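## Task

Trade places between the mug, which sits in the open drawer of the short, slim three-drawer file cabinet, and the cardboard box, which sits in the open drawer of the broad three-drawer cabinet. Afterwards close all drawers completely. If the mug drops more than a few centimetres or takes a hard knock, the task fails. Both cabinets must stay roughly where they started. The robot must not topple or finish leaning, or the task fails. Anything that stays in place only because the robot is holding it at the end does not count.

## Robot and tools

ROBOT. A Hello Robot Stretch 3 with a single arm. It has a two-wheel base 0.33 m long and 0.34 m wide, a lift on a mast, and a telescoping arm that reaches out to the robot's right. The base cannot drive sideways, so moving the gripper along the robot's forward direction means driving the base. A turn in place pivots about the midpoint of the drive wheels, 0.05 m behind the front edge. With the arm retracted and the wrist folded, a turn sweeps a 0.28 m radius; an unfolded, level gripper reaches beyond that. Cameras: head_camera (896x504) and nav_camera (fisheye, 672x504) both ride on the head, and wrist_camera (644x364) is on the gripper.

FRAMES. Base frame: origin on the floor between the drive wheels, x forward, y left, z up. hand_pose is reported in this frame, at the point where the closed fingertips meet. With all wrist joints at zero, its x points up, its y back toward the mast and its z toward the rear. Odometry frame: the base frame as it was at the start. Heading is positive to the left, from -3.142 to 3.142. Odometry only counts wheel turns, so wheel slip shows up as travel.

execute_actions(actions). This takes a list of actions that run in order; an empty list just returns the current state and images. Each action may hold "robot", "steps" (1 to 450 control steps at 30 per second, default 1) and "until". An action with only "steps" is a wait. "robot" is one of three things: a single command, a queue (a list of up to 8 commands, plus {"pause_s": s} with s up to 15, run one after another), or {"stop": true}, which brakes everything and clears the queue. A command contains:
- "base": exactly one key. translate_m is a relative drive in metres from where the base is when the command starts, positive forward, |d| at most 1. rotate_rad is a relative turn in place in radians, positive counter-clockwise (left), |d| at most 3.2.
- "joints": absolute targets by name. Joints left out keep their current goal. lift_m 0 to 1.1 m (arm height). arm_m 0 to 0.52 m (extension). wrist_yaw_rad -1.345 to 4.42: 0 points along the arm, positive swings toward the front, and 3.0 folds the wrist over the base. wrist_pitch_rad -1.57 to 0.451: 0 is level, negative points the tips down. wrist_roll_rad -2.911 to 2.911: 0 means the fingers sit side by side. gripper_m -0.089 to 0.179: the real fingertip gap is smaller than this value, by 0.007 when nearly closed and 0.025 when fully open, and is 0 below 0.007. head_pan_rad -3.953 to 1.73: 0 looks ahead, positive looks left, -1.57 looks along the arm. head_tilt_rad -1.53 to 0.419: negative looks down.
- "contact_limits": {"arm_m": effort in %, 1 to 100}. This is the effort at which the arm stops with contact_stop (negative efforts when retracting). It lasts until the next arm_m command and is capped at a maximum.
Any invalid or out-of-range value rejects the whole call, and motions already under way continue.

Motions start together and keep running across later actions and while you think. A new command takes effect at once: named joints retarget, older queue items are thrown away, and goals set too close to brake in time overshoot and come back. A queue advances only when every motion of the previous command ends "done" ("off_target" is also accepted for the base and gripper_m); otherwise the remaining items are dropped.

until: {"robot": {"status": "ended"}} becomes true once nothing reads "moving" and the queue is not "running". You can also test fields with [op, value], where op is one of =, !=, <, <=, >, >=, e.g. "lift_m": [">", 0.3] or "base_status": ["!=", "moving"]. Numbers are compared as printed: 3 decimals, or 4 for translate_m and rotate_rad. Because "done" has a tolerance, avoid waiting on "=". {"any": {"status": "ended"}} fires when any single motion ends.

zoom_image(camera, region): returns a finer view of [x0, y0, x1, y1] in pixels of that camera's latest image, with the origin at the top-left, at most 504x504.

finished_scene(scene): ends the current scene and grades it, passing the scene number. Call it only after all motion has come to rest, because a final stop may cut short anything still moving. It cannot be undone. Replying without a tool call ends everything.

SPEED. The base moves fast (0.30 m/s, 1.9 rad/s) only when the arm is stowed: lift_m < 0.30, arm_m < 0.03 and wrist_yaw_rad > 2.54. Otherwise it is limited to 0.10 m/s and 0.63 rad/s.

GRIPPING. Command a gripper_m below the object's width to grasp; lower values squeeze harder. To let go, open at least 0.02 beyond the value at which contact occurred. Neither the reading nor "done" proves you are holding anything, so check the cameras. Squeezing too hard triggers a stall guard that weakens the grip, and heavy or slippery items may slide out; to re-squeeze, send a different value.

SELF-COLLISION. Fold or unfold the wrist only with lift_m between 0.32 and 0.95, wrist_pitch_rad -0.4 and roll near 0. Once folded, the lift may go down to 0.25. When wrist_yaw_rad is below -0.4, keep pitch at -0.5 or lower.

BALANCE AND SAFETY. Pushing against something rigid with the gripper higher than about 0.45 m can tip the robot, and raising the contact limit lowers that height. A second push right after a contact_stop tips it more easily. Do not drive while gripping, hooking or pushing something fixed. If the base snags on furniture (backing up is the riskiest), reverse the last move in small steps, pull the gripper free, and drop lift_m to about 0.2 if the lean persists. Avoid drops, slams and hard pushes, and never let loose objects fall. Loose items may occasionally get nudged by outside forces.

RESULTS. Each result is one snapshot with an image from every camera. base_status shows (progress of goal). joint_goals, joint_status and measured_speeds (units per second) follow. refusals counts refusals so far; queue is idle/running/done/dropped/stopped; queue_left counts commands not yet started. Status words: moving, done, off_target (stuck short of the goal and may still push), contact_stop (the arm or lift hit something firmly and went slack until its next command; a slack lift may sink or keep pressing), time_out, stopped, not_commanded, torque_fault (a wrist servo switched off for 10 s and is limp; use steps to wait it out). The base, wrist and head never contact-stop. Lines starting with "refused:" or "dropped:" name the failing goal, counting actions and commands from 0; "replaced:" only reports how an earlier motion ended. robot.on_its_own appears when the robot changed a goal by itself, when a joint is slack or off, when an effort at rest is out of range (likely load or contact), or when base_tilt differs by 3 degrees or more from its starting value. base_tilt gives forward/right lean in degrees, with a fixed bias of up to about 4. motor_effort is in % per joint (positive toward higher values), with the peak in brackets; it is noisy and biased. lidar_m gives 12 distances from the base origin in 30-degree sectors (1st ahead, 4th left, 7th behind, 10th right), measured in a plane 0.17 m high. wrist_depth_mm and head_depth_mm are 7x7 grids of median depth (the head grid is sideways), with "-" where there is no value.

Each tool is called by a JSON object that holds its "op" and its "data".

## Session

{"op": "execute_actions", "data": {"actions": [{"robot":{"joints":{"head_pan_rad":0.8,"head_tilt_rad":-0.5}},"steps":450,"until":{"robot":{"status":"ended"}}}]}}

{"op": "execute_actions", "data": {"actions": [{"robot":{"joints":{"head_pan_rad":-0.8}},"steps":450,"until":{"robot":{"status":"ended"}}}]}}

{"op": "execute_actions", "data": {"actions": [{"robot":{"joints":{"head_pan_rad":-2.3}},"steps":450,"until":{"robot":{"status":"ended"}}}]}}

{"op": "execute_actions", "data": {"actions": [{"robot":{"joints":{"head_pan_rad":-3.8}},"steps":450,"until":{"robot":{"status":"ended"}}}]}}

Scene clock: 1.00 s.
robot.base_odometry: x=+0.000 y=+0.000 heading=+0.000 (m, m, rad; robot's odometry frame)
robot.turned_by_wheels: +0.000 (rad since the last result)
robot.turned_by_imu: +0.000 (rad since the last result)
robot.base_tilt: forward=+0.6 right=+0.7 (deg)
robot.lidar_m: 2.13 1.61 2.51 2.63 3.04 1.87 1.64 1.18 1.37 1.74 1.74 2.04
robot.head_depth_mm: 1867 1974 2108 2201 2315 1798 1460 / 1965 2078 2210 1846 2040 1788 1457 / 2055 2210 2315 1818 1792 1768 1444 / 2181 2323 2510 1921 1795 1755 1442 / 2305 2488 2682 2830 2157 1738 1426 / 2448 2652 2887 2963 2243 1726 1422 / 2630 2848 3106 3077 2199 1727 1417
robot.base_status: not_commanded
robot.joint_positions: lift_m=+0.358 arm_m=+0.000 wrist_yaw_rad=+2.848 wrist_pitch_rad=-0.614 wrist_roll_rad=+0.008 gripper_m=+0.037 head_pan_rad=+0.793 head_tilt_rad=-0.494
robot.joint_goals: lift_m=+0.358 arm_m=+0.000 wrist_yaw_rad=+2.848 wrist_pitch_rad=-0.614 wrist_roll_rad=+0.008 gripper_m=+0.037 head_pan_rad=+0.800 head_tilt_rad=-0.500
robot.joint_status: lift_m=not_commanded arm_m=not_commanded wrist_yaw_rad=not_commanded wrist_pitch_rad=not_commanded wrist_roll_rad=not_commanded gripper_m=not_commanded head_pan_rad=done head_tilt_rad=done
robot.measured_speeds: translate_m=+0.000 rotate_rad=+0.000 lift_m=+0.000 arm_m=+0.000 wrist_yaw_rad=+0.000 wrist_pitch_rad=+0.000 wrist_roll_rad=+0.000 head_pan_rad=+0.000 head_tilt_rad=+0.000
robot: refusals=0 queue=done queue_left=0
robot.motor_effort: left_wheel=-1(1) right_wheel=+0(1) lift_m=+39(38) arm_m=-1(1) wrist_yaw_rad=+0(0) wrist_pitch_rad=+4(4) wrist_roll_rad=+0(0) gripper_m=+0(0) head_pan_rad=+3(43) head_tilt_rad=-3(37) (%)
robot.hand_pose: x=+0.0354 y=+0.0427 z=+0.3290 quat_wxyz=(+0.311, +0.700, +0.112, +0.633) (m; robot's base frame)
robot.wrist_depth_mm: - - - - - - - / - - - - 996 995 947 / 842 882 849 847 802 809 798 / 703 - 694 711 676 675 675 / 613 583 622 610 601 594 571 / 537 548 - 526 - 525 512 / 490 - - 461 465 463 458
pictures: head_camera (sideways: a quarter turn clockwise sets it upright), nav_camera (sideways: a quarter turn counterclockwise sets it upright), wrist_camera
Images, in order (width x height): head_camera 896x504, nav_camera 672x504, wrist_camera 644x364.

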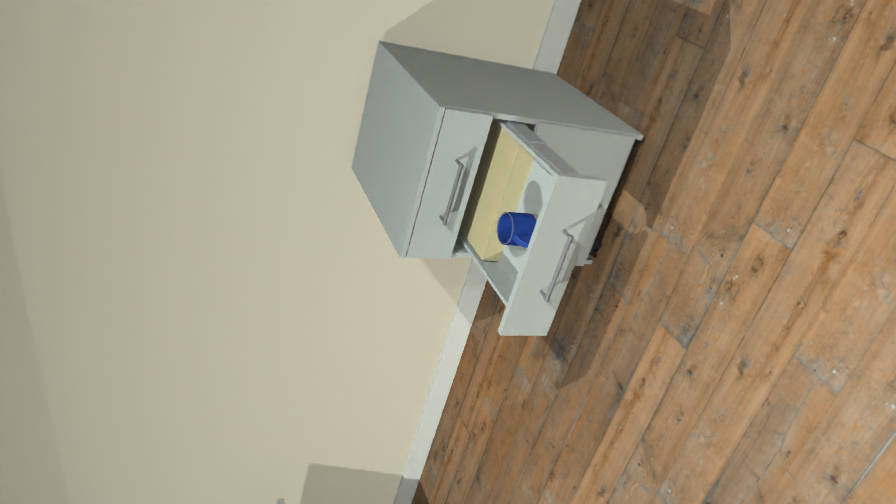

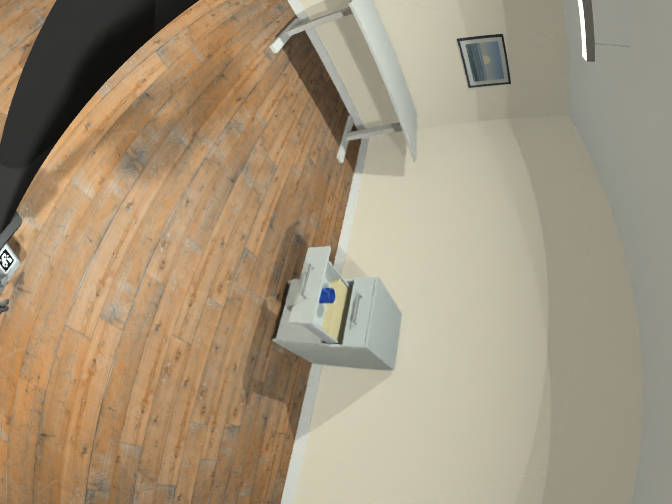

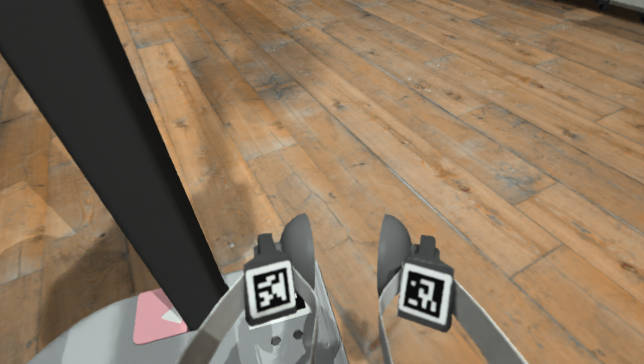

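Scene clock: 2.37 s.
robot.base_odometry: x=+0.000 y=+0.000 heading=+0.000 (m, m, rad; robot's odometry frame)
robot.turned_by_wheels: +0.000 (rad since the last result)
robot.turned_by_imu: +0.000 (rad since the last result)
robot.base_tilt: forward=+0.6 right=+0.8 (deg)
robot.lidar_m: 2.13 1.61 2.51 2.63 3.05 1.87 1.64 1.18 1.37 1.73 1.74 2.04
robot.head_depth_mm: 1503 1589 1686 1822 1924 1797 1456 / 1577 1674 1781 1927 2056 1783 1449 / 1645 1765 1886 2034 2127 1777 1450 / 1743 1866 2013 2171 2242 1763 1429 / 1841 1975 2132 2342 2257 1748 1426 / 1953 2115 2305 2483 2247 1732 1420 / 2069 2270 2438 2681 2211 1709 1405
robot.base_status: not_commanded
robot.joint_positions: lift_m=+0.358 arm_m=+0.000 wrist_yaw_rad=+2.848 wrist_pitch_rad=-0.614 wrist_roll_rad=+0.008 gripper_m=+0.037 head_pan_rad=-0.793 head_tilt_rad=-0.494
robot.joint_goals: lift_m=+0.358 arm_m=+0.000 wrist_yaw_rad=+2.848 wrist_pitch_rad=-0.614 wrist_roll_rad=+0.008 gripper_m=+0.037 head_pan_rad=-0.800 head_tilt_rad=-0.500
robot.joint_status: lift_m=not_commanded arm_m=not_commanded wrist_yaw_rad=not_commanded wrist_pitch_rad=not_commanded wrist_roll_rad=not_commanded gripper_m=not_commanded head_pan_rad=done head_tilt_rad=done
robot.measured_speeds: translate_m=+0.000 rotate_rad=+0.000 lift_m=+0.000 arm_m=+0.000 wrist_yaw_rad=+0.000 wrist_pitch_rad=+0.000 wrist_roll_rad=+0.000 head_pan_rad=+0.000 head_tilt_rad=+0.000
robot: refusals=0 queue=done queue_left=0
robot.motor_effort: left_wheel=+0(0) right_wheel=+0(0) lift_m=+38(38) arm_m=+0(1) wrist_yaw_rad=+1(1) wrist_pitch_rad=+4(4) wrist_roll_rad=+0(0) gripper_m=+0(0) head_pan_rad=-4(44) head_tilt_rad=-4(4) (%)
robot.hand_pose: x=+0.0354 y=+0.0427 z=+0.3290 quat_wxyz=(+0.311, +0.700, +0.112, +0.633) (m; robot's base frame)
robot.wrist_depth_mm: - - - - - - - / - - - - - 976 957 / 841 857 825 827 824 803 801 / 729 - 704 686 677 671 661 / 619 595 614 596 605 588 587 / 537 548 - 524 - 512 506 / 497 - - 457 458 460 457
pictures: head_camera (sideways: a quarter turn clockwise sets it upright), nav_camera (sideways: a quarter turn counterclockwise sets it upright), wrist_camera
Images, in order (width x height): head_camera 896x504, nav_camera 672x504, wrist_camera 644x364.

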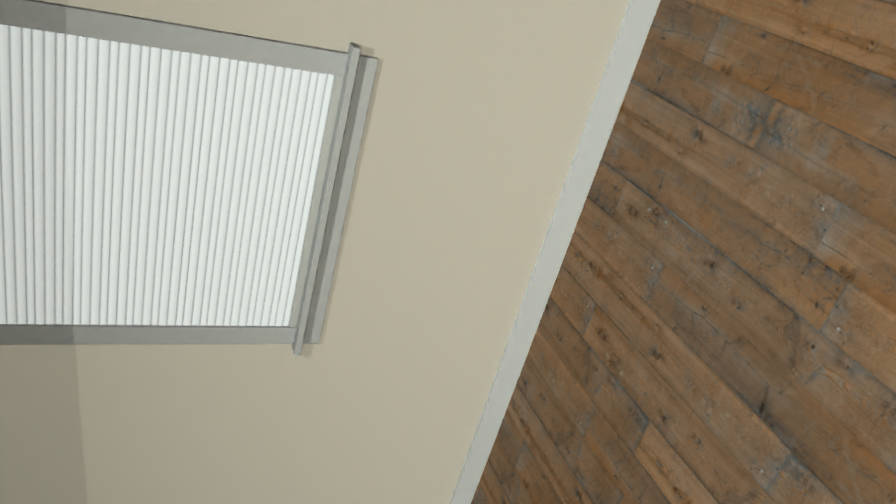

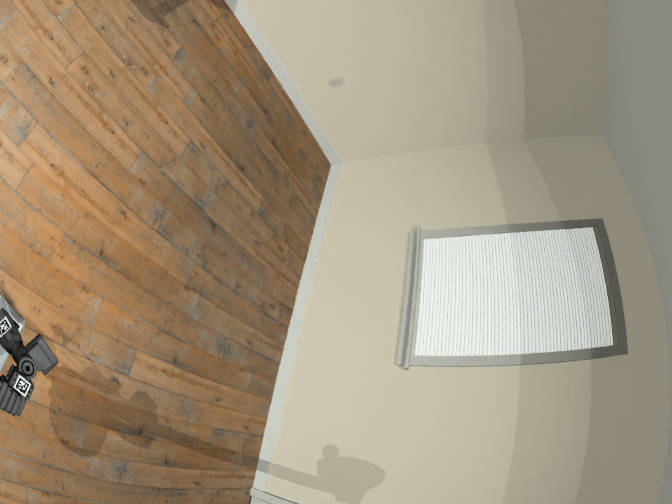

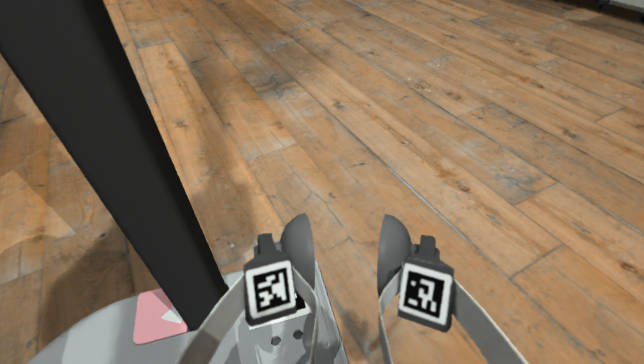

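Scene clock: 3.67 s.
robot.base_odometry: x=+0.000 y=+0.000 heading=+0.000 (m, m, rad; robot's odometry frame)
robot.turned_by_wheels: +0.000 (rad since the last result)
robot.turned_by_imu: +0.000 (rad since the last result)
robot.base_tilt: forward=+0.6 right=+0.9 (deg)
robot.lidar_m: 2.13 1.62 2.51 2.63 3.04 1.87 1.64 1.18 1.37 1.74 1.74 2.04
robot.head_depth_mm: 1461 1542 1201 1220 1355 983 1379 / 1545 1644 1258 1306 1424 1058 1410 / 1638 1741 1323 1393 1125 1143 1446 / 1745 1851 1410 1534 1159 1261 1440 / 1854 1994 1504 1640 1248 1646 1423 / 1987 2150 2329 2447 1367 1736 1419 / 1911 2030 2139 2244 2126 1732 1409
robot.base_status: not_commanded
robot.joint_positions: lift_m=+0.358 arm_m=+0.000 wrist_yaw_rad=+2.848 wrist_pitch_rad=-0.614 wrist_roll_rad=+0.008 gripper_m=+0.037 head_pan_rad=-2.293 head_tilt_rad=-0.494
robot.joint_goals: lift_m=+0.358 arm_m=+0.000 wrist_yaw_rad=+2.848 wrist_pitch_rad=-0.614 wrist_roll_rad=+0.008 gripper_m=+0.037 head_pan_rad=-2.300 head_tilt_rad=-0.500
robot.joint_status: lift_m=not_commanded arm_m=not_commanded wrist_yaw_rad=not_commanded wrist_pitch_rad=not_commanded wrist_roll_rad=not_commanded gripper_m=not_commanded head_pan_rad=done head_tilt_rad=done
robot.measured_speeds: translate_m=+0.000 rotate_rad=+0.000 lift_m=+0.000 arm_m=+0.000 wrist_yaw_rad=+0.000 wrist_pitch_rad=+0.000 wrist_roll_rad=+0.000 head_pan_rad=+0.000 head_tilt_rad=+0.000
robot: refusals=0 queue=done queue_left=0
robot.motor_effort: left_wheel=-1(1) right_wheel=+0(0) lift_m=+39(38) arm_m=-1(1) wrist_yaw_rad=+1(1) wrist_pitch_rad=+4(4) wrist_roll_rad=+0(0) gripper_m=+0(0) head_pan_rad=-4(43) head_tilt_rad=-4(4) (%)
robot.hand_pose: x=+0.0354 y=+0.0427 z=+0.3290 quat_wxyz=(+0.311, +0.700, +0.112, +0.633) (m; robot's base frame)
robot.wrist_depth_mm: - - - - - - - / - - - - - 999 972 / 837 873 837 842 811 794 792 / 726 - 706 695 695 683 672 / 623 604 602 612 600 578 576 / 544 545 - 517 - 518 510 / 488 - - 467 468 466 457
pictures: head_camera (sideways: a quarter turn clockwise sets it upright), nav_camera (sideways: a quarter turn counterclockwise sets it upright), wrist_camera
Images, in order (width x height): head_camera 896x504, nav_camera 672x504, wrist_camera 644x364.

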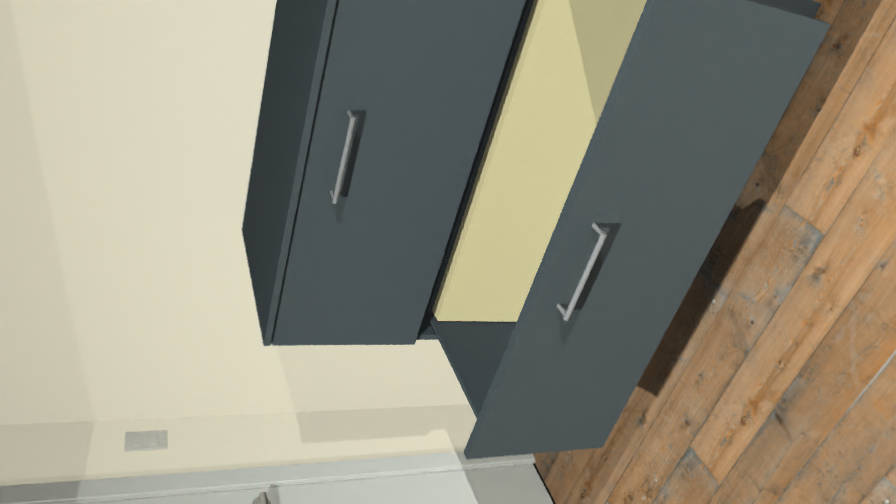

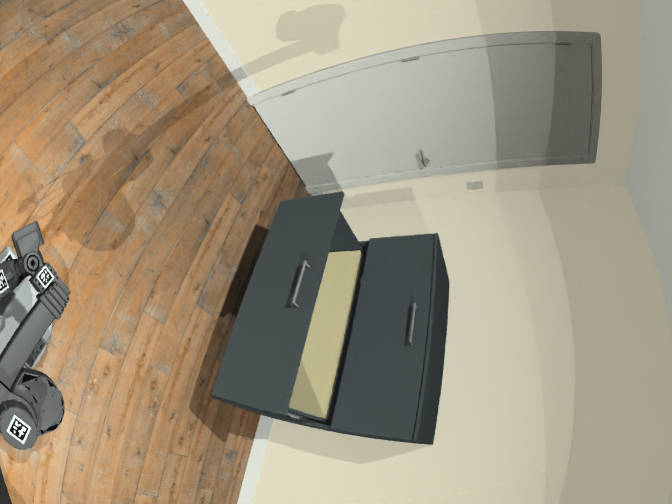

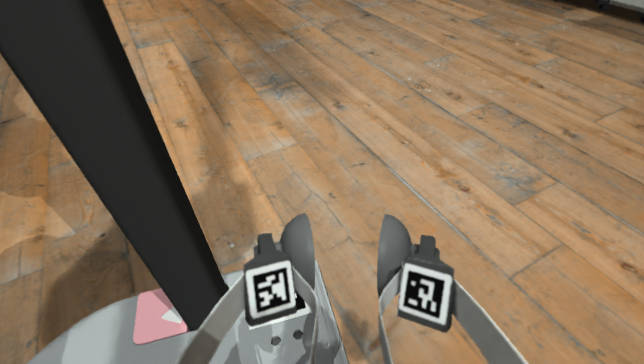

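Scene clock: 4.97 s.
robot.base_odometry: x=+0.000 y=+0.000 heading=+0.000 (m, m, rad; robot's odometry frame)
robot.turned_by_wheels: +0.000 (rad since the last result)
robot.turned_by_imu: +0.000 (rad since the last result)
robot.base_tilt: forward=+0.7 right=+1.0 (deg)
robot.lidar_m: 2.12 1.61 2.50 2.64 3.06 1.88 1.65 1.18 1.37 1.74 1.74 2.04
robot.head_depth_mm: 2831 2991 3221 - - - - / 2929 3172 3383 3283 2314 1843 - / 2615 2859 3177 3180 2284 1767 1435 / 2305 2553 2726 2893 2265 1754 1433 / 2078 2250 2415 2635 2241 1756 1417 / 1887 2020 2169 2343 2223 1740 1416 / 1717 1838 1959 2075 2128 1712 1409
robot.base_status: not_commanded
robot.joint_positions: lift_m=+0.358 arm_m=+0.000 wrist_yaw_rad=+2.848 wrist_pitch_rad=-0.614 wrist_roll_rad=+0.008 gripper_m=+0.037 head_pan_rad=-3.793 head_tilt_rad=-0.494
robot.joint_goals: lift_m=+0.358 arm_m=+0.000 wrist_yaw_rad=+2.848 wrist_pitch_rad=-0.614 wrist_roll_rad=+0.008 gripper_m=+0.037 head_pan_rad=-3.800 head_tilt_rad=-0.500
robot.joint_status: lift_m=not_commanded arm_m=not_commanded wrist_yaw_rad=not_commanded wrist_pitch_rad=not_commanded wrist_roll_rad=not_commanded gripper_m=not_commanded head_pan_rad=done head_tilt_rad=done
robot.measured_speeds: translate_m=+0.000 rotate_rad=+0.000 lift_m=+0.000 arm_m=+0.000 wrist_yaw_rad=+0.000 wrist_pitch_rad=+0.000 wrist_roll_rad=+0.000 head_pan_rad=+0.000 head_tilt_rad=+0.000
robot: refusals=0 queue=done queue_left=0
robot.motor_effort: left_wheel=+0(1) right_wheel=-1(0) lift_m=+39(38) arm_m=-1(0) wrist_yaw_rad=+1(1) wrist_pitch_rad=+4(4) wrist_roll_rad=+0(0) gripper_m=+0(0) head_pan_rad=-4(44) head_tilt_rad=-4(4) (%)
robot.hand_pose: x=+0.0354 y=+0.0427 z=+0.3290 quat_wxyz=(+0.311, +0.700, +0.112, +0.633) (m; robot's base frame)
robot.wrist_depth_mm: - - - - - - - / - - - - 995 - 987 / 839 855 845 821 820 813 780 / 720 - 705 686 679 689 649 / 621 599 614 611 606 588 575 / 544 547 - 526 - 513 505 / 496 - - 466 461 461 464
pictures: head_camera (sideways: a quarter turn clockwise sets it upright), nav_camera (sideways: a quarter turn counterclockwise sets it upright), wrist_camera
Images, in order (width x height): head_camera 896x504, nav_camera 672x504, wrist_camera 644x364.

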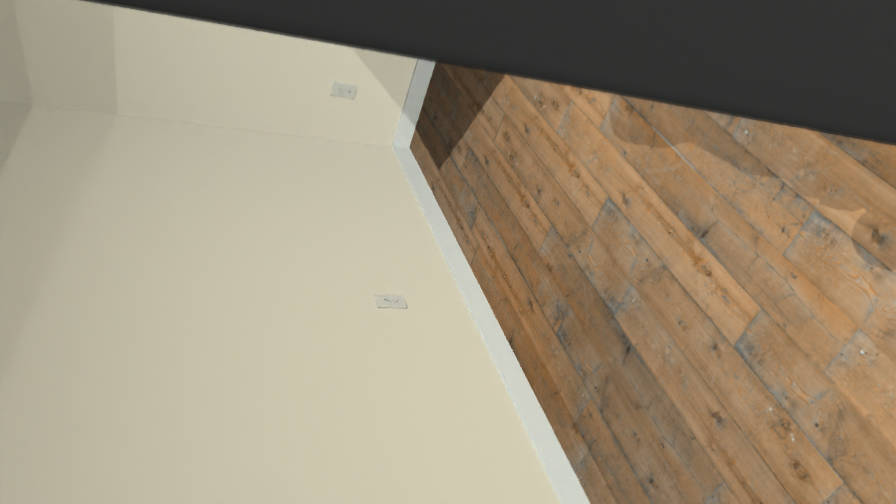

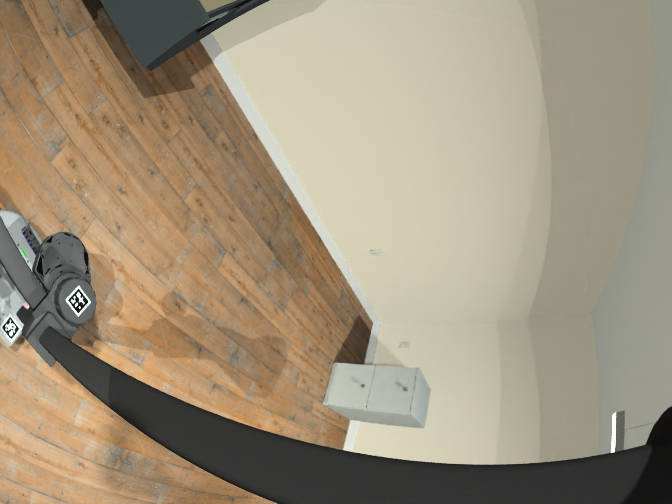

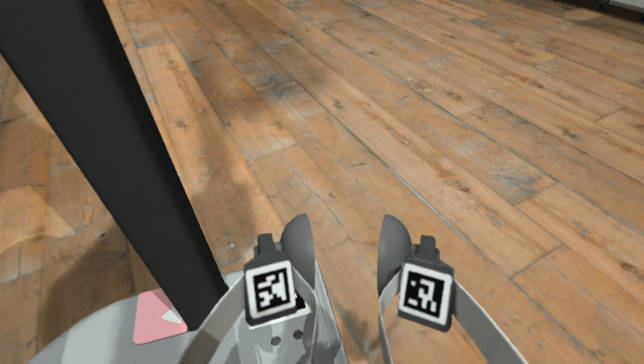

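{"op": "execute_actions", "data": {"actions": [{"robot":[{"base":{"rotate_rad":1.02},"joints":{"lift_m":0.29,"wrist_pitch_rad":-0.4,"head_pan_rad":-1.57,"head_tilt_rad":-0.95}},{"base":{"translate_m":1.0}},{"base":{"translate_m":0.13},"joints":{"lift_m":0.5}},{"base":{"rotate_rad":0.785},"joints":{"lift_m":0.8}},{"joints":{"wrist_yaw_rad":0,"gripper_m":0.15}},{"joints":{"wrist_pitch_rad":-1.57,"arm_m":0.3}}],"steps":450,"until":{"robot":{"status":"ended"}}},{"steps":450,"until":{"robot":{"status":"ended"}}}]}}

Scene clock: 32.30 s.
robot.base_odometry: x=+0.591 y=+0.963 heading=+1.805 (m, m, rad; robot's odometry frame)
robot.turned_by_wheels: +1.805 (rad since the last result)
robot.turned_by_imu: +1.804 (rad since the last result)
robot.base_tilt: forward=+0.6 right=+1.0 (deg)
robot.lidar_m: 1.80 2.04 2.18 2.45 2.46 2.63 2.54 1.88 0.76 0.73 1.37 1.88
robot.head_depth_mm: 1218 1407 1601 1777 - - - / 1215 1261 - 1065 1025 1241 1153 / 1220 1250 - 1085 989 1236 1156 / 1217 1208 - 1068 1002 1229 1157 / 1218 1317 1007 1094 1029 1249 1152 / 1221 1410 1679 1678 1450 1283 1147 / 1216 1413 1667 1655 1443 1279 1138
robot.base_status: done (rotate_rad +0.7849 of +0.7850)
robot.joint_positions: lift_m=+0.799 arm_m=+0.300 wrist_yaw_rad=+0.001 wrist_pitch_rad=-1.564 wrist_roll_rad=+0.008 gripper_m=+0.150 head_pan_rad=-1.577 head_tilt_rad=-0.939
robot.joint_goals: lift_m=+0.800 arm_m=+0.300 wrist_yaw_rad=+0.000 wrist_pitch_rad=-1.570 wrist_roll_rad=+0.008 gripper_m=+0.150 head_pan_rad=-1.570 head_tilt_rad=-0.950
robot.joint_status: lift_m=done arm_m=done wrist_yaw_rad=done wrist_pitch_rad=done wrist_roll_rad=not_commanded gripper_m=done head_pan_rad=done head_tilt_rad=done
robot.measured_speeds: translate_m=+0.000 rotate_rad=+0.000 lift_m=+0.000 arm_m=+0.000 wrist_yaw_rad=+0.000 wrist_pitch_rad=+0.000 wrist_roll_rad=+0.000 head_pan_rad=+0.000 head_tilt_rad=+0.000
robot: refusals=0 queue=done queue_left=0
robot.motor_effort: left_wheel=-2(6) right_wheel=+1(6) lift_m=+52(52) arm_m=+2(4) wrist_yaw_rad=-1(4) wrist_pitch_rad=-2(7) wrist_roll_rad=+0(0) gripper_m=+0(79) head_pan_rad=+3(42) head_tilt_rad=-7(40) (%)
robot.hand_pose: x=-0.0217 y=-0.4221 z=+0.6818 quat_wxyz=(+0.500, +0.497, -0.503, -0.501) (m; robot's base frame)
robot.wrist_depth_mm: 856 841 827 430 420 418 418 / 862 870 838 444 428 424 418 / 873 865 845 445 439 440 813 / 892 883 890 453 451 442 419 / 972 917 909 886 414 871 844 / 942 - 941 916 895 876 871 / 993 960 959 926 - 901 902
pictures: head_camera (sideways: a quarter turn clockwise sets it upright), nav_camera (sideways: a quarter turn counterclockwise sets it upright), wrist_camera
Images, in order (width x height): head_camera 896x504, nav_camera 672x504, wrist_camera 644x364.

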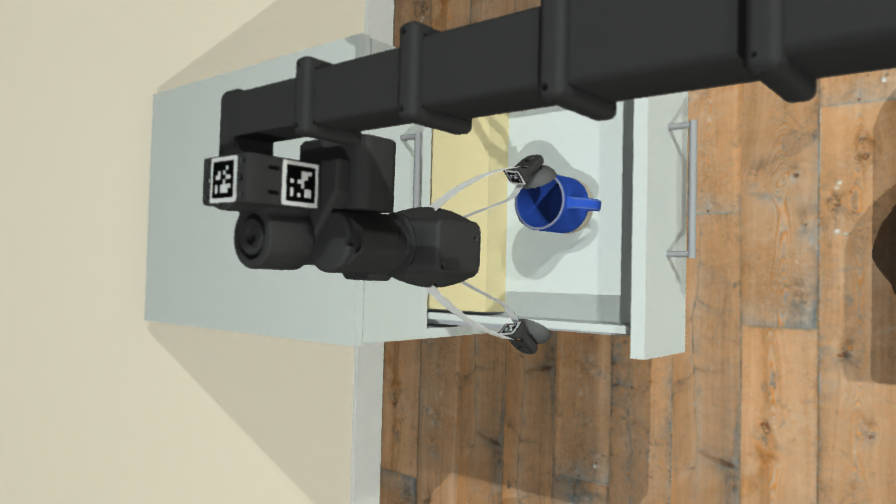

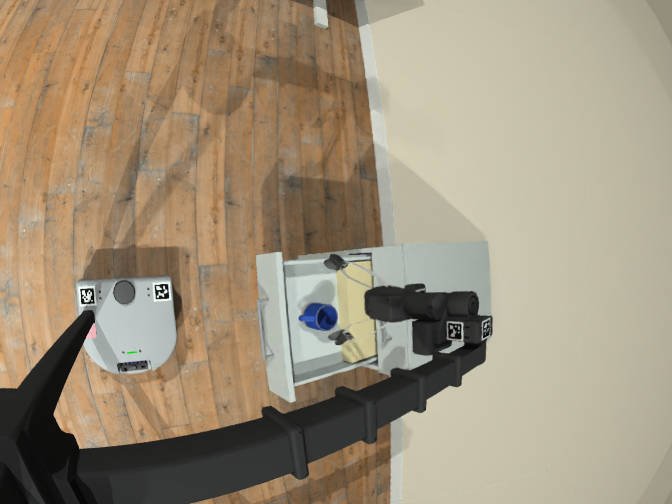

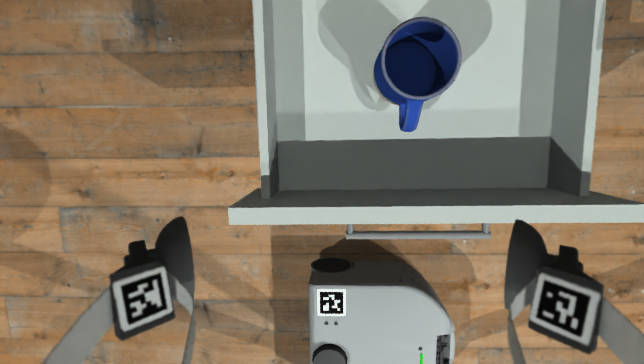

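{"op": "execute_actions", "data": {"actions": [{"robot":[{"base":{"translate_m":-0.078},"joints":{"arm_m":0.413,"lift_m":0.68}}],"steps":450,"until":{"robot":{"status":"ended"}}}]}}

Scene clock: 39.10 s.
robot.base_odometry: x=+0.610 y=+0.887 heading=+1.805 (m, m, rad; robot's odometry frame)
robot.turned_by_wheels: +0.000 (rad since the last result)
robot.turned_by_imu: +0.001 (rad since the last result)
robot.base_tilt: forward=+0.6 right=+0.9 (deg)
robot.lidar_m: 1.88 2.10 2.30 2.45 2.46 2.55 2.46 1.89 0.76 0.73 1.37 1.88
robot.head_depth_mm: 1211 1411 1660 1719 1494 1306 1185 / 1219 1375 1545 1718 - - - / 1216 1211 - 1061 1021 1230 1159 / 1219 1202 1024 1081 987 1230 1155 / 1217 1196 978 1072 1011 1246 1149 / 1211 1381 1056 1599 1403 1238 1148 / 1213 1408 1666 1664 1442 1272 1142
robot.base_status: done (translate_m -0.0780 of -0.0780)
robot.joint_positions: lift_m=+0.681 arm_m=+0.413 wrist_yaw_rad=+0.001 wrist_pitch_rad=-1.565 wrist_roll_rad=+0.008 gripper_m=+0.150 head_pan_rad=-1.577 head_tilt_rad=-0.939
robot.joint_goals: lift_m=+0.680 arm_m=+0.413 wrist_yaw_rad=+0.000 wrist_pitch_rad=-1.570 wrist_roll_rad=+0.008 gripper_m=+0.150 head_pan_rad=-1.570 head_tilt_rad=-0.950
robot.joint_status: lift_m=done arm_m=done wrist_yaw_rad=done wrist_pitch_rad=done wrist_roll_rad=not_commanded gripper_m=done head_pan_rad=done head_tilt_rad=done
robot.measured_speeds: translate_m=+0.000 rotate_rad=+0.000 lift_m=+0.000 arm_m=+0.000 wrist_yaw_rad=+0.000 wrist_pitch_rad=+0.000 wrist_roll_rad=+0.000 head_pan_rad=+0.000 head_tilt_rad=+0.000
robot: refusals=0 queue=done queue_left=0
robot.motor_effort: left_wheel=-1(5) right_wheel=+1(4) lift_m=+19(51) arm_m=+2(2) wrist_yaw_rad=-1(1) wrist_pitch_rad=-1(2) wrist_roll_rad=+0(0) gripper_m=+1(0) head_pan_rad=+3(3) head_tilt_rad=-6(7) (%)
robot.hand_pose: x=-0.0217 y=-0.5349 z=+0.5629 quat_wxyz=(+0.500, +0.497, -0.503, -0.501) (m; robot's base frame)
robot.wrist_depth_mm: 734 278 271 269 263 261 261 / 742 317 325 323 318 314 294 / 757 332 331 326 327 321 294 / 783 342 341 330 330 327 716 / 804 792 347 331 337 331 722 / 806 - 356 353 348 343 745 / 827 312 325 321 318 317 284
pictures: head_camera (sideways: a quarter turn clockwise sets it upright), nav_camera (sideways: a quarter turn counterclockwise sets it upright), wrist_camera
Images, in order (width x height): head_camera 896x504, nav_camera 672x504, wrist_camera 644x364.

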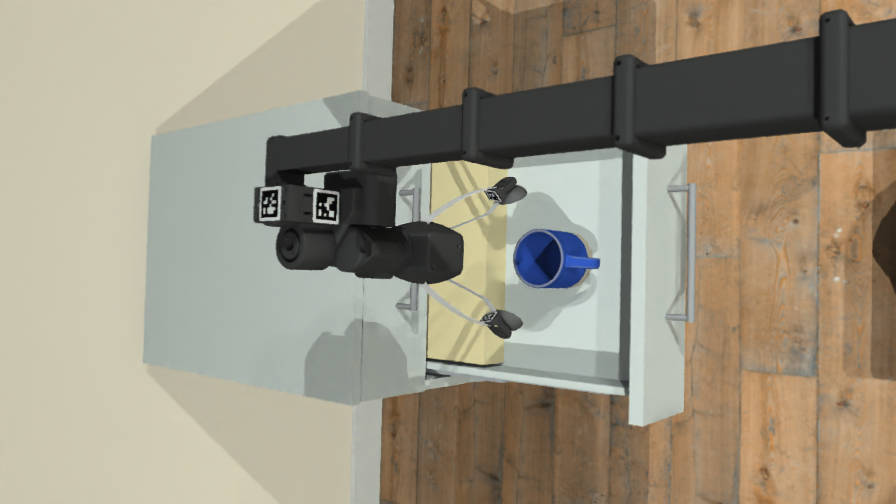

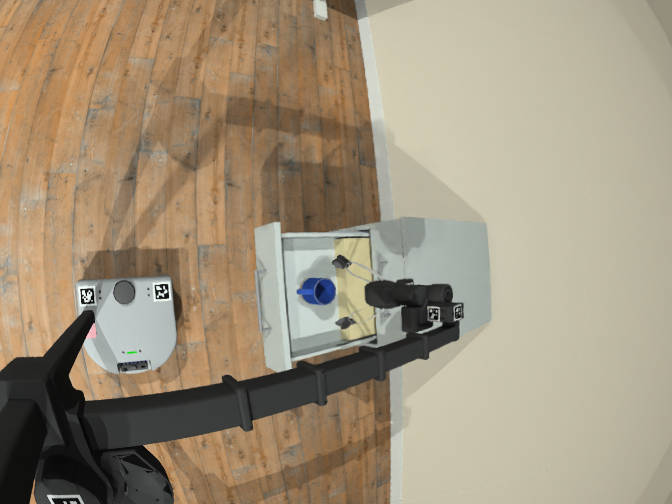

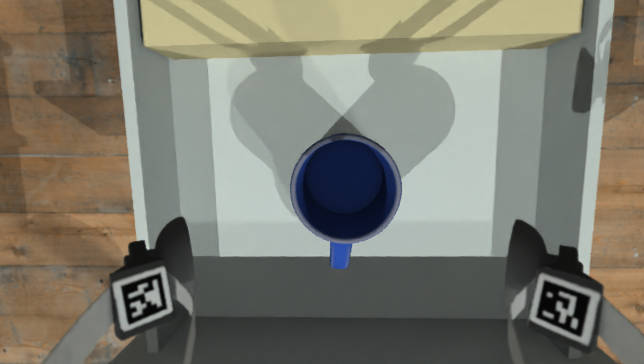

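{"op": "execute_actions", "data": {"actions": [{"robot":[{"joints":{"arm_m":0.42,"lift_m":0.6}}],"steps":450,"until":{"robot":{"status":"ended"}}}]}}

Scene clock: 44.00 s.
robot.base_odometry: x=+0.610 y=+0.887 heading=+1.805 (m, m, rad; robot's odometry frame)
robot.turned_by_wheels: +0.000 (rad since the last result)
robot.turned_by_imu: +0.001 (rad since the last result)
robot.base_tilt: forward=+0.7 right=+1.0 (deg)
robot.lidar_m: 1.88 2.10 2.30 2.45 2.46 2.55 2.46 1.88 0.76 0.73 1.37 1.88
robot.head_depth_mm: 1215 1411 1678 1718 1487 1308 1171 / 1220 1368 1052 1636 1478 1287 - / 1218 1213 1032 1090 1008 1229 1159 / 1219 1200 1012 1085 985 1228 1160 / 1218 1192 978 1075 1011 1242 1151 / 1222 1381 1058 1590 1397 1238 1146 / 1209 1412 1680 1673 1453 1277 1143
robot.base_status: done (translate_m -0.0780 of -0.0780)
robot.joint_positions: lift_m=+0.601 arm_m=+0.420 wrist_yaw_rad=+0.001 wrist_pitch_rad=-1.565 wrist_roll_rad=+0.008 gripper_m=+0.150 head_pan_rad=-1.577 head_tilt_rad=-0.939
robot.joint_goals: lift_m=+0.600 arm_m=+0.420 wrist_yaw_rad=+0.000 wrist_pitch_rad=-1.570 wrist_roll_rad=+0.008 gripper_m=+0.150 head_pan_rad=-1.570 head_tilt_rad=-0.950
robot.joint_status: lift_m=done arm_m=done wrist_yaw_rad=done wrist_pitch_rad=done wrist_roll_rad=not_commanded gripper_m=done head_pan_rad=done head_tilt_rad=done
robot.measured_speeds: translate_m=+0.000 rotate_rad=+0.000 lift_m=+0.000 arm_m=+0.000 wrist_yaw_rad=+0.000 wrist_pitch_rad=+0.000 wrist_roll_rad=+0.000 head_pan_rad=+0.000 head_tilt_rad=+0.000
robot: refusals=0 queue=done queue_left=0
robot.motor_effort: left_wheel=-2(1) right_wheel=+1(1) lift_m=+20(20) arm_m=+3(1) wrist_yaw_rad=-2(1) wrist_pitch_rad=-1(1) wrist_roll_rad=+0(0) gripper_m=+0(1) head_pan_rad=+4(3) head_tilt_rad=-7(8) (%)
robot.hand_pose: x=-0.0217 y=-0.5419 z=+0.4829 quat_wxyz=(+0.500, +0.497, -0.503, -0.501) (m; robot's base frame)
robot.wrist_depth_mm: 197 202 205 209 211 215 217 / 208 250 246 242 241 238 234 / 211 254 253 249 244 241 238 / 217 259 258 246 247 248 243 / 456 256 263 248 238 253 249 / 719 - 270 197 257 259 228 / 738 276 275 271 268 264 251
pictures: head_camera (sideways: a quarter turn clockwise sets it upright), nav_camera (sideways: a quarter turn counterclockwise sets it upright), wrist_camera
Images, in order (width x height): head_camera 896x504, nav_camera 672x504, wrist_camera 644x364.

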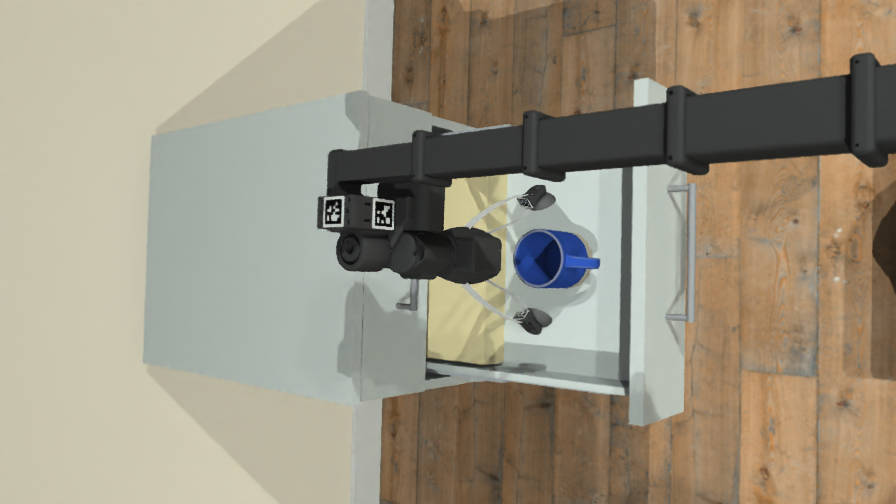

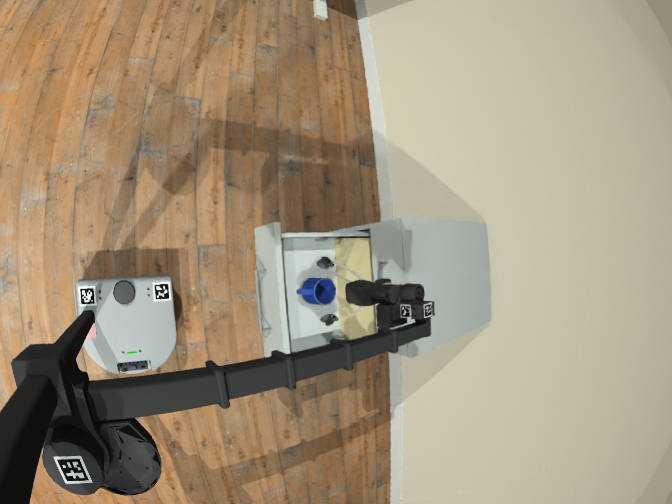

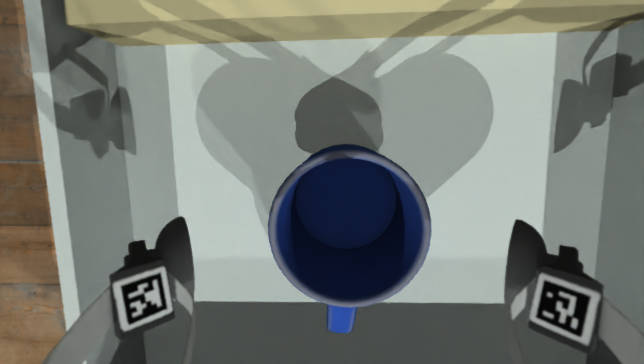

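{"op": "execute_actions", "data": {"actions": [{"robot":[{"joints":{"arm_m":0.424,"lift_m":0.555}},{"joints":{"gripper_m":0.02}},{"joints":{"lift_m":0.575}}],"steps":450,"until":{"robot":{"status":"ended"}}}]}}

Scene clock: 54.10 s.
robot.base_odometry: x=+0.610 y=+0.887 heading=+1.805 (m, m, rad; robot's odometry frame)
robot.turned_by_wheels: +0.000 (rad since the last result)
robot.turned_by_imu: +0.001 (rad since the last result)
robot.base_tilt: forward=+0.6 right=+1.0 (deg)
robot.lidar_m: 1.87 2.09 2.30 2.45 2.46 2.55 2.46 1.88 0.76 0.73 1.38 1.88
robot.head_depth_mm: 1218 1404 1667 1709 1485 1306 1169 / 1213 1377 1054 1638 1483 1264 - / 1214 1209 1019 - 1017 1234 1160 / 1219 1198 1009 - 980 1237 1156 / 1222 1197 979 1071 1009 1249 1148 / 1217 1380 1057 1610 1392 1248 1147 / 1222 1411 1668 1660 1440 1278 1141
robot.base_status: done (translate_m -0.0780 of -0.0780)
robot.joint_positions: lift_m=+0.574 arm_m=+0.424 wrist_yaw_rad=+0.001 wrist_pitch_rad=-1.567 wrist_roll_rad=+0.008 gripper_m=+0.025 head_pan_rad=-1.577 head_tilt_rad=-0.939
robot.joint_goals: lift_m=+0.575 arm_m=+0.424 wrist_yaw_rad=+0.000 wrist_pitch_rad=-1.570 wrist_roll_rad=+0.008 gripper_m=+0.023 head_pan_rad=-1.570 head_tilt_rad=-0.950
robot.joint_status: lift_m=done arm_m=done wrist_yaw_rad=done wrist_pitch_rad=done wrist_roll_rad=not_commanded gripper_m=done head_pan_rad=done head_tilt_rad=done
robot.measured_speeds: translate_m=+0.000 rotate_rad=+0.000 lift_m=+0.000 arm_m=+0.000 wrist_yaw_rad=+0.000 wrist_pitch_rad=+0.000 wrist_roll_rad=+0.000 head_pan_rad=+0.000 head_tilt_rad=+0.000
robot: refusals=0 queue=done queue_left=0
robot.motor_effort: left_wheel=-2(3) right_wheel=+0(3) lift_m=+53(57) arm_m=+3(3) wrist_yaw_rad=-1(2) wrist_pitch_rad=-1(1) wrist_roll_rad=+0(0) gripper_m=-23(97) head_pan_rad=+3(3) head_tilt_rad=-7(7) (%)
robot.hand_pose: x=-0.0217 y=-0.5455 z=+0.4567 quat_wxyz=(+0.499, +0.497, -0.502, -0.501) (m; robot's base frame)
robot.wrist_depth_mm: 187 190 193 197 199 203 205 / 202 224 219 216 215 213 210 / 202 226 225 221 219 216 214 / 202 231 230 203 220 221 218 / 201 240 232 207 196 226 223 / 204 243 138 181 160 - 229 / 205 247 246 146 152 237 232
pictures: head_camera (sideways: a quarter turn clockwise sets it upright), nav_camera (sideways: a quarter turn counterclockwise sets it upright), wrist_camera
Images, in order (width x height): head_camera 896x504, nav_camera 672x504, wrist_camera 644x364.

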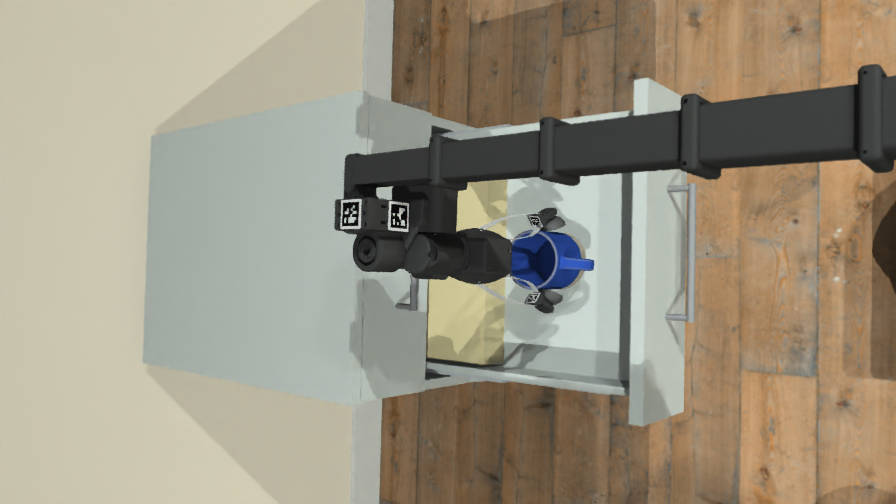

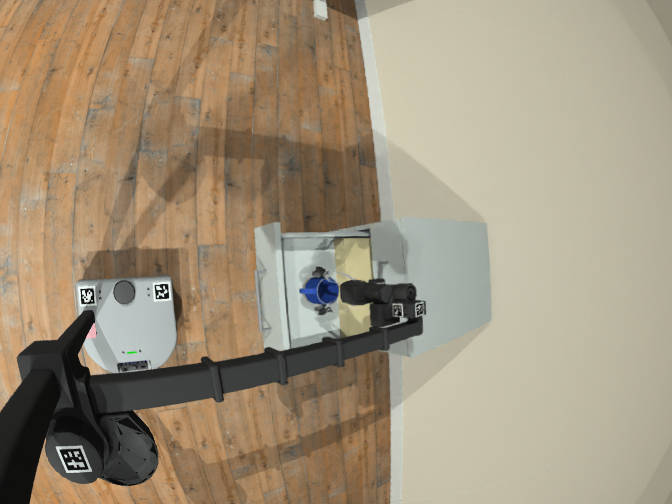

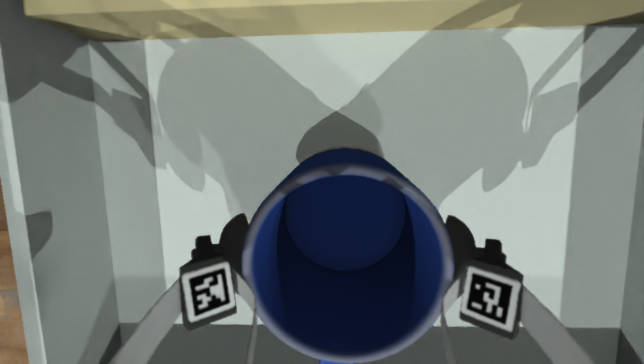

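{"op": "execute_actions", "data": {"actions": [{"robot":[{"joints":{"lift_m":0.75}},{"base":{"rotate_rad":2.368},"joints":{"arm_m":0.05,"lift_m":0.96}},{"base":{"translate_m":1.0}},{"base":{"translate_m":0.817}},{"base":{"rotate_rad":0.773}}],"steps":450,"until":{"robot":{"status":"ended"}}},{"steps":450,"until":{"robot":{"status":"ended"}}},{"steps":200,"until":{"robot":{"status":"ended"}}}]}}

Scene clock: 90.60 s.
robot.base_odometry: x=-0.324 y=-0.672 heading=-1.338 (m, m, rad; robot's odometry frame)
robot.turned_by_wheels: +3.141 (rad since the last result)
robot.turned_by_imu: +3.142 (rad since the last result)
robot.base_tilt: forward=+0.7 right=+0.9 (deg)
robot.lidar_m: 1.12 1.19 1.64 2.60 2.70 3.32 2.93 1.66 0.72 0.69 0.71 1.17
robot.head_depth_mm: 655 675 - - 714 898 1165 / 652 682 - - 710 895 1164 / 644 710 - - - - 1144 / 641 711 - - - - 1105 / 638 711 845 1087 1015 795 1149 / 638 709 838 1082 1013 883 1151 / 638 708 838 1080 1007 885 1140
robot.base_status: done (rotate_rad +0.7729 of +0.7730)
robot.joint_positions: lift_m=+0.959 arm_m=+0.050 wrist_yaw_rad=+0.001 wrist_pitch_rad=-1.566 wrist_roll_rad=+0.008 gripper_m=+0.037 head_pan_rad=-1.577 head_tilt_rad=-0.939
robot.joint_goals: lift_m=+0.960 arm_m=+0.050 wrist_yaw_rad=+0.000 wrist_pitch_rad=-1.570 wrist_roll_rad=+0.008 gripper_m=+0.036 head_pan_rad=-1.570 head_tilt_rad=-0.950
robot.joint_status: lift_m=done arm_m=done wrist_yaw_rad=done wrist_pitch_rad=done wrist_roll_rad=not_commanded gripper_m=done head_pan_rad=done head_tilt_rad=done
robot.measured_speeds: translate_m=+0.000 rotate_rad=+0.000 lift_m=+0.000 arm_m=+0.000 wrist_yaw_rad=+0.000 wrist_pitch_rad=+0.000 wrist_roll_rad=+0.000 head_pan_rad=+0.000 head_tilt_rad=+0.000
robot: refusals=0 queue=done queue_left=0
robot.on_its_own: gripper_m is held at +0.036, not at your +0.020, by its stall guard, which is not easing now
robot.motor_effort: left_wheel=-2(6) right_wheel=+1(6) lift_m=+54(56) arm_m=-4(4) wrist_yaw_rad=-1(2) wrist_pitch_rad=-1(1) wrist_roll_rad=+0(0) gripper_m=-20(24) head_pan_rad=+3(3) head_tilt_rad=-7(7) (%)
robot.hand_pose: x=-0.0217 y=-0.1724 z=+0.8417 quat_wxyz=(+0.499, +0.497, -0.503, -0.501) (m; robot's base frame)
robot.wrist_depth_mm: 377 389 391 373 372 427 434 / - - - 979 - 956 973 / - - - - - 991 964 / - - - 202 204 - - / - - - 208 195 - 991 / - - 138 181 160 - - / - - - 146 153 - -
pictures: head_camera (sideways: a quarter turn clockwise sets it upright), nav_camera (sideways: a quarter turn counterclockwise sets it upright), wrist_camera
Images, in order (width x height): head_camera 896x504, nav_camera 672x504, wrist_camera 644x364.

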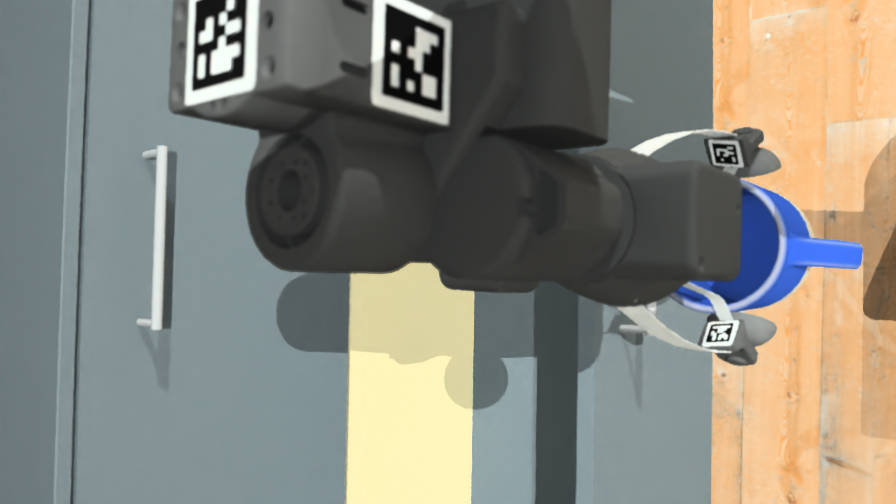

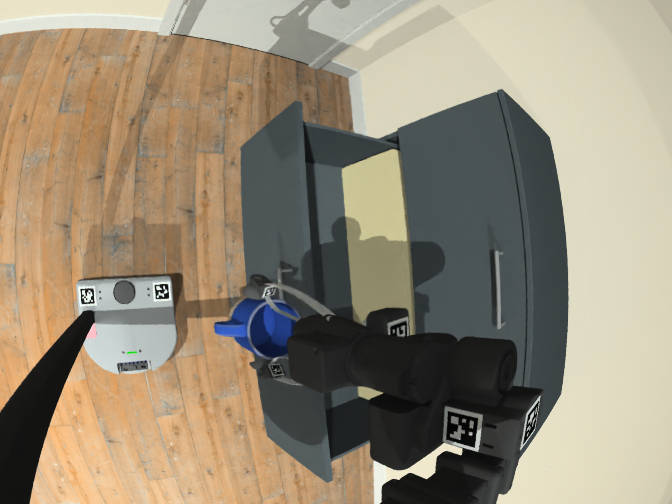

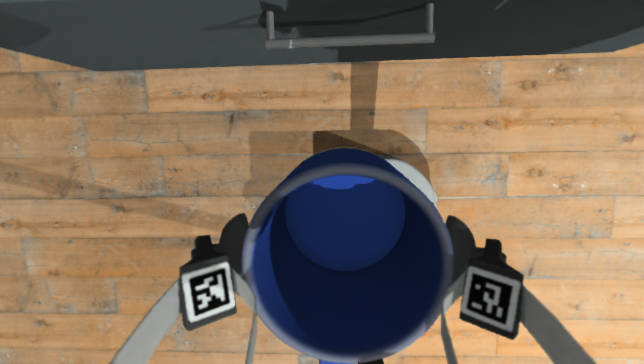

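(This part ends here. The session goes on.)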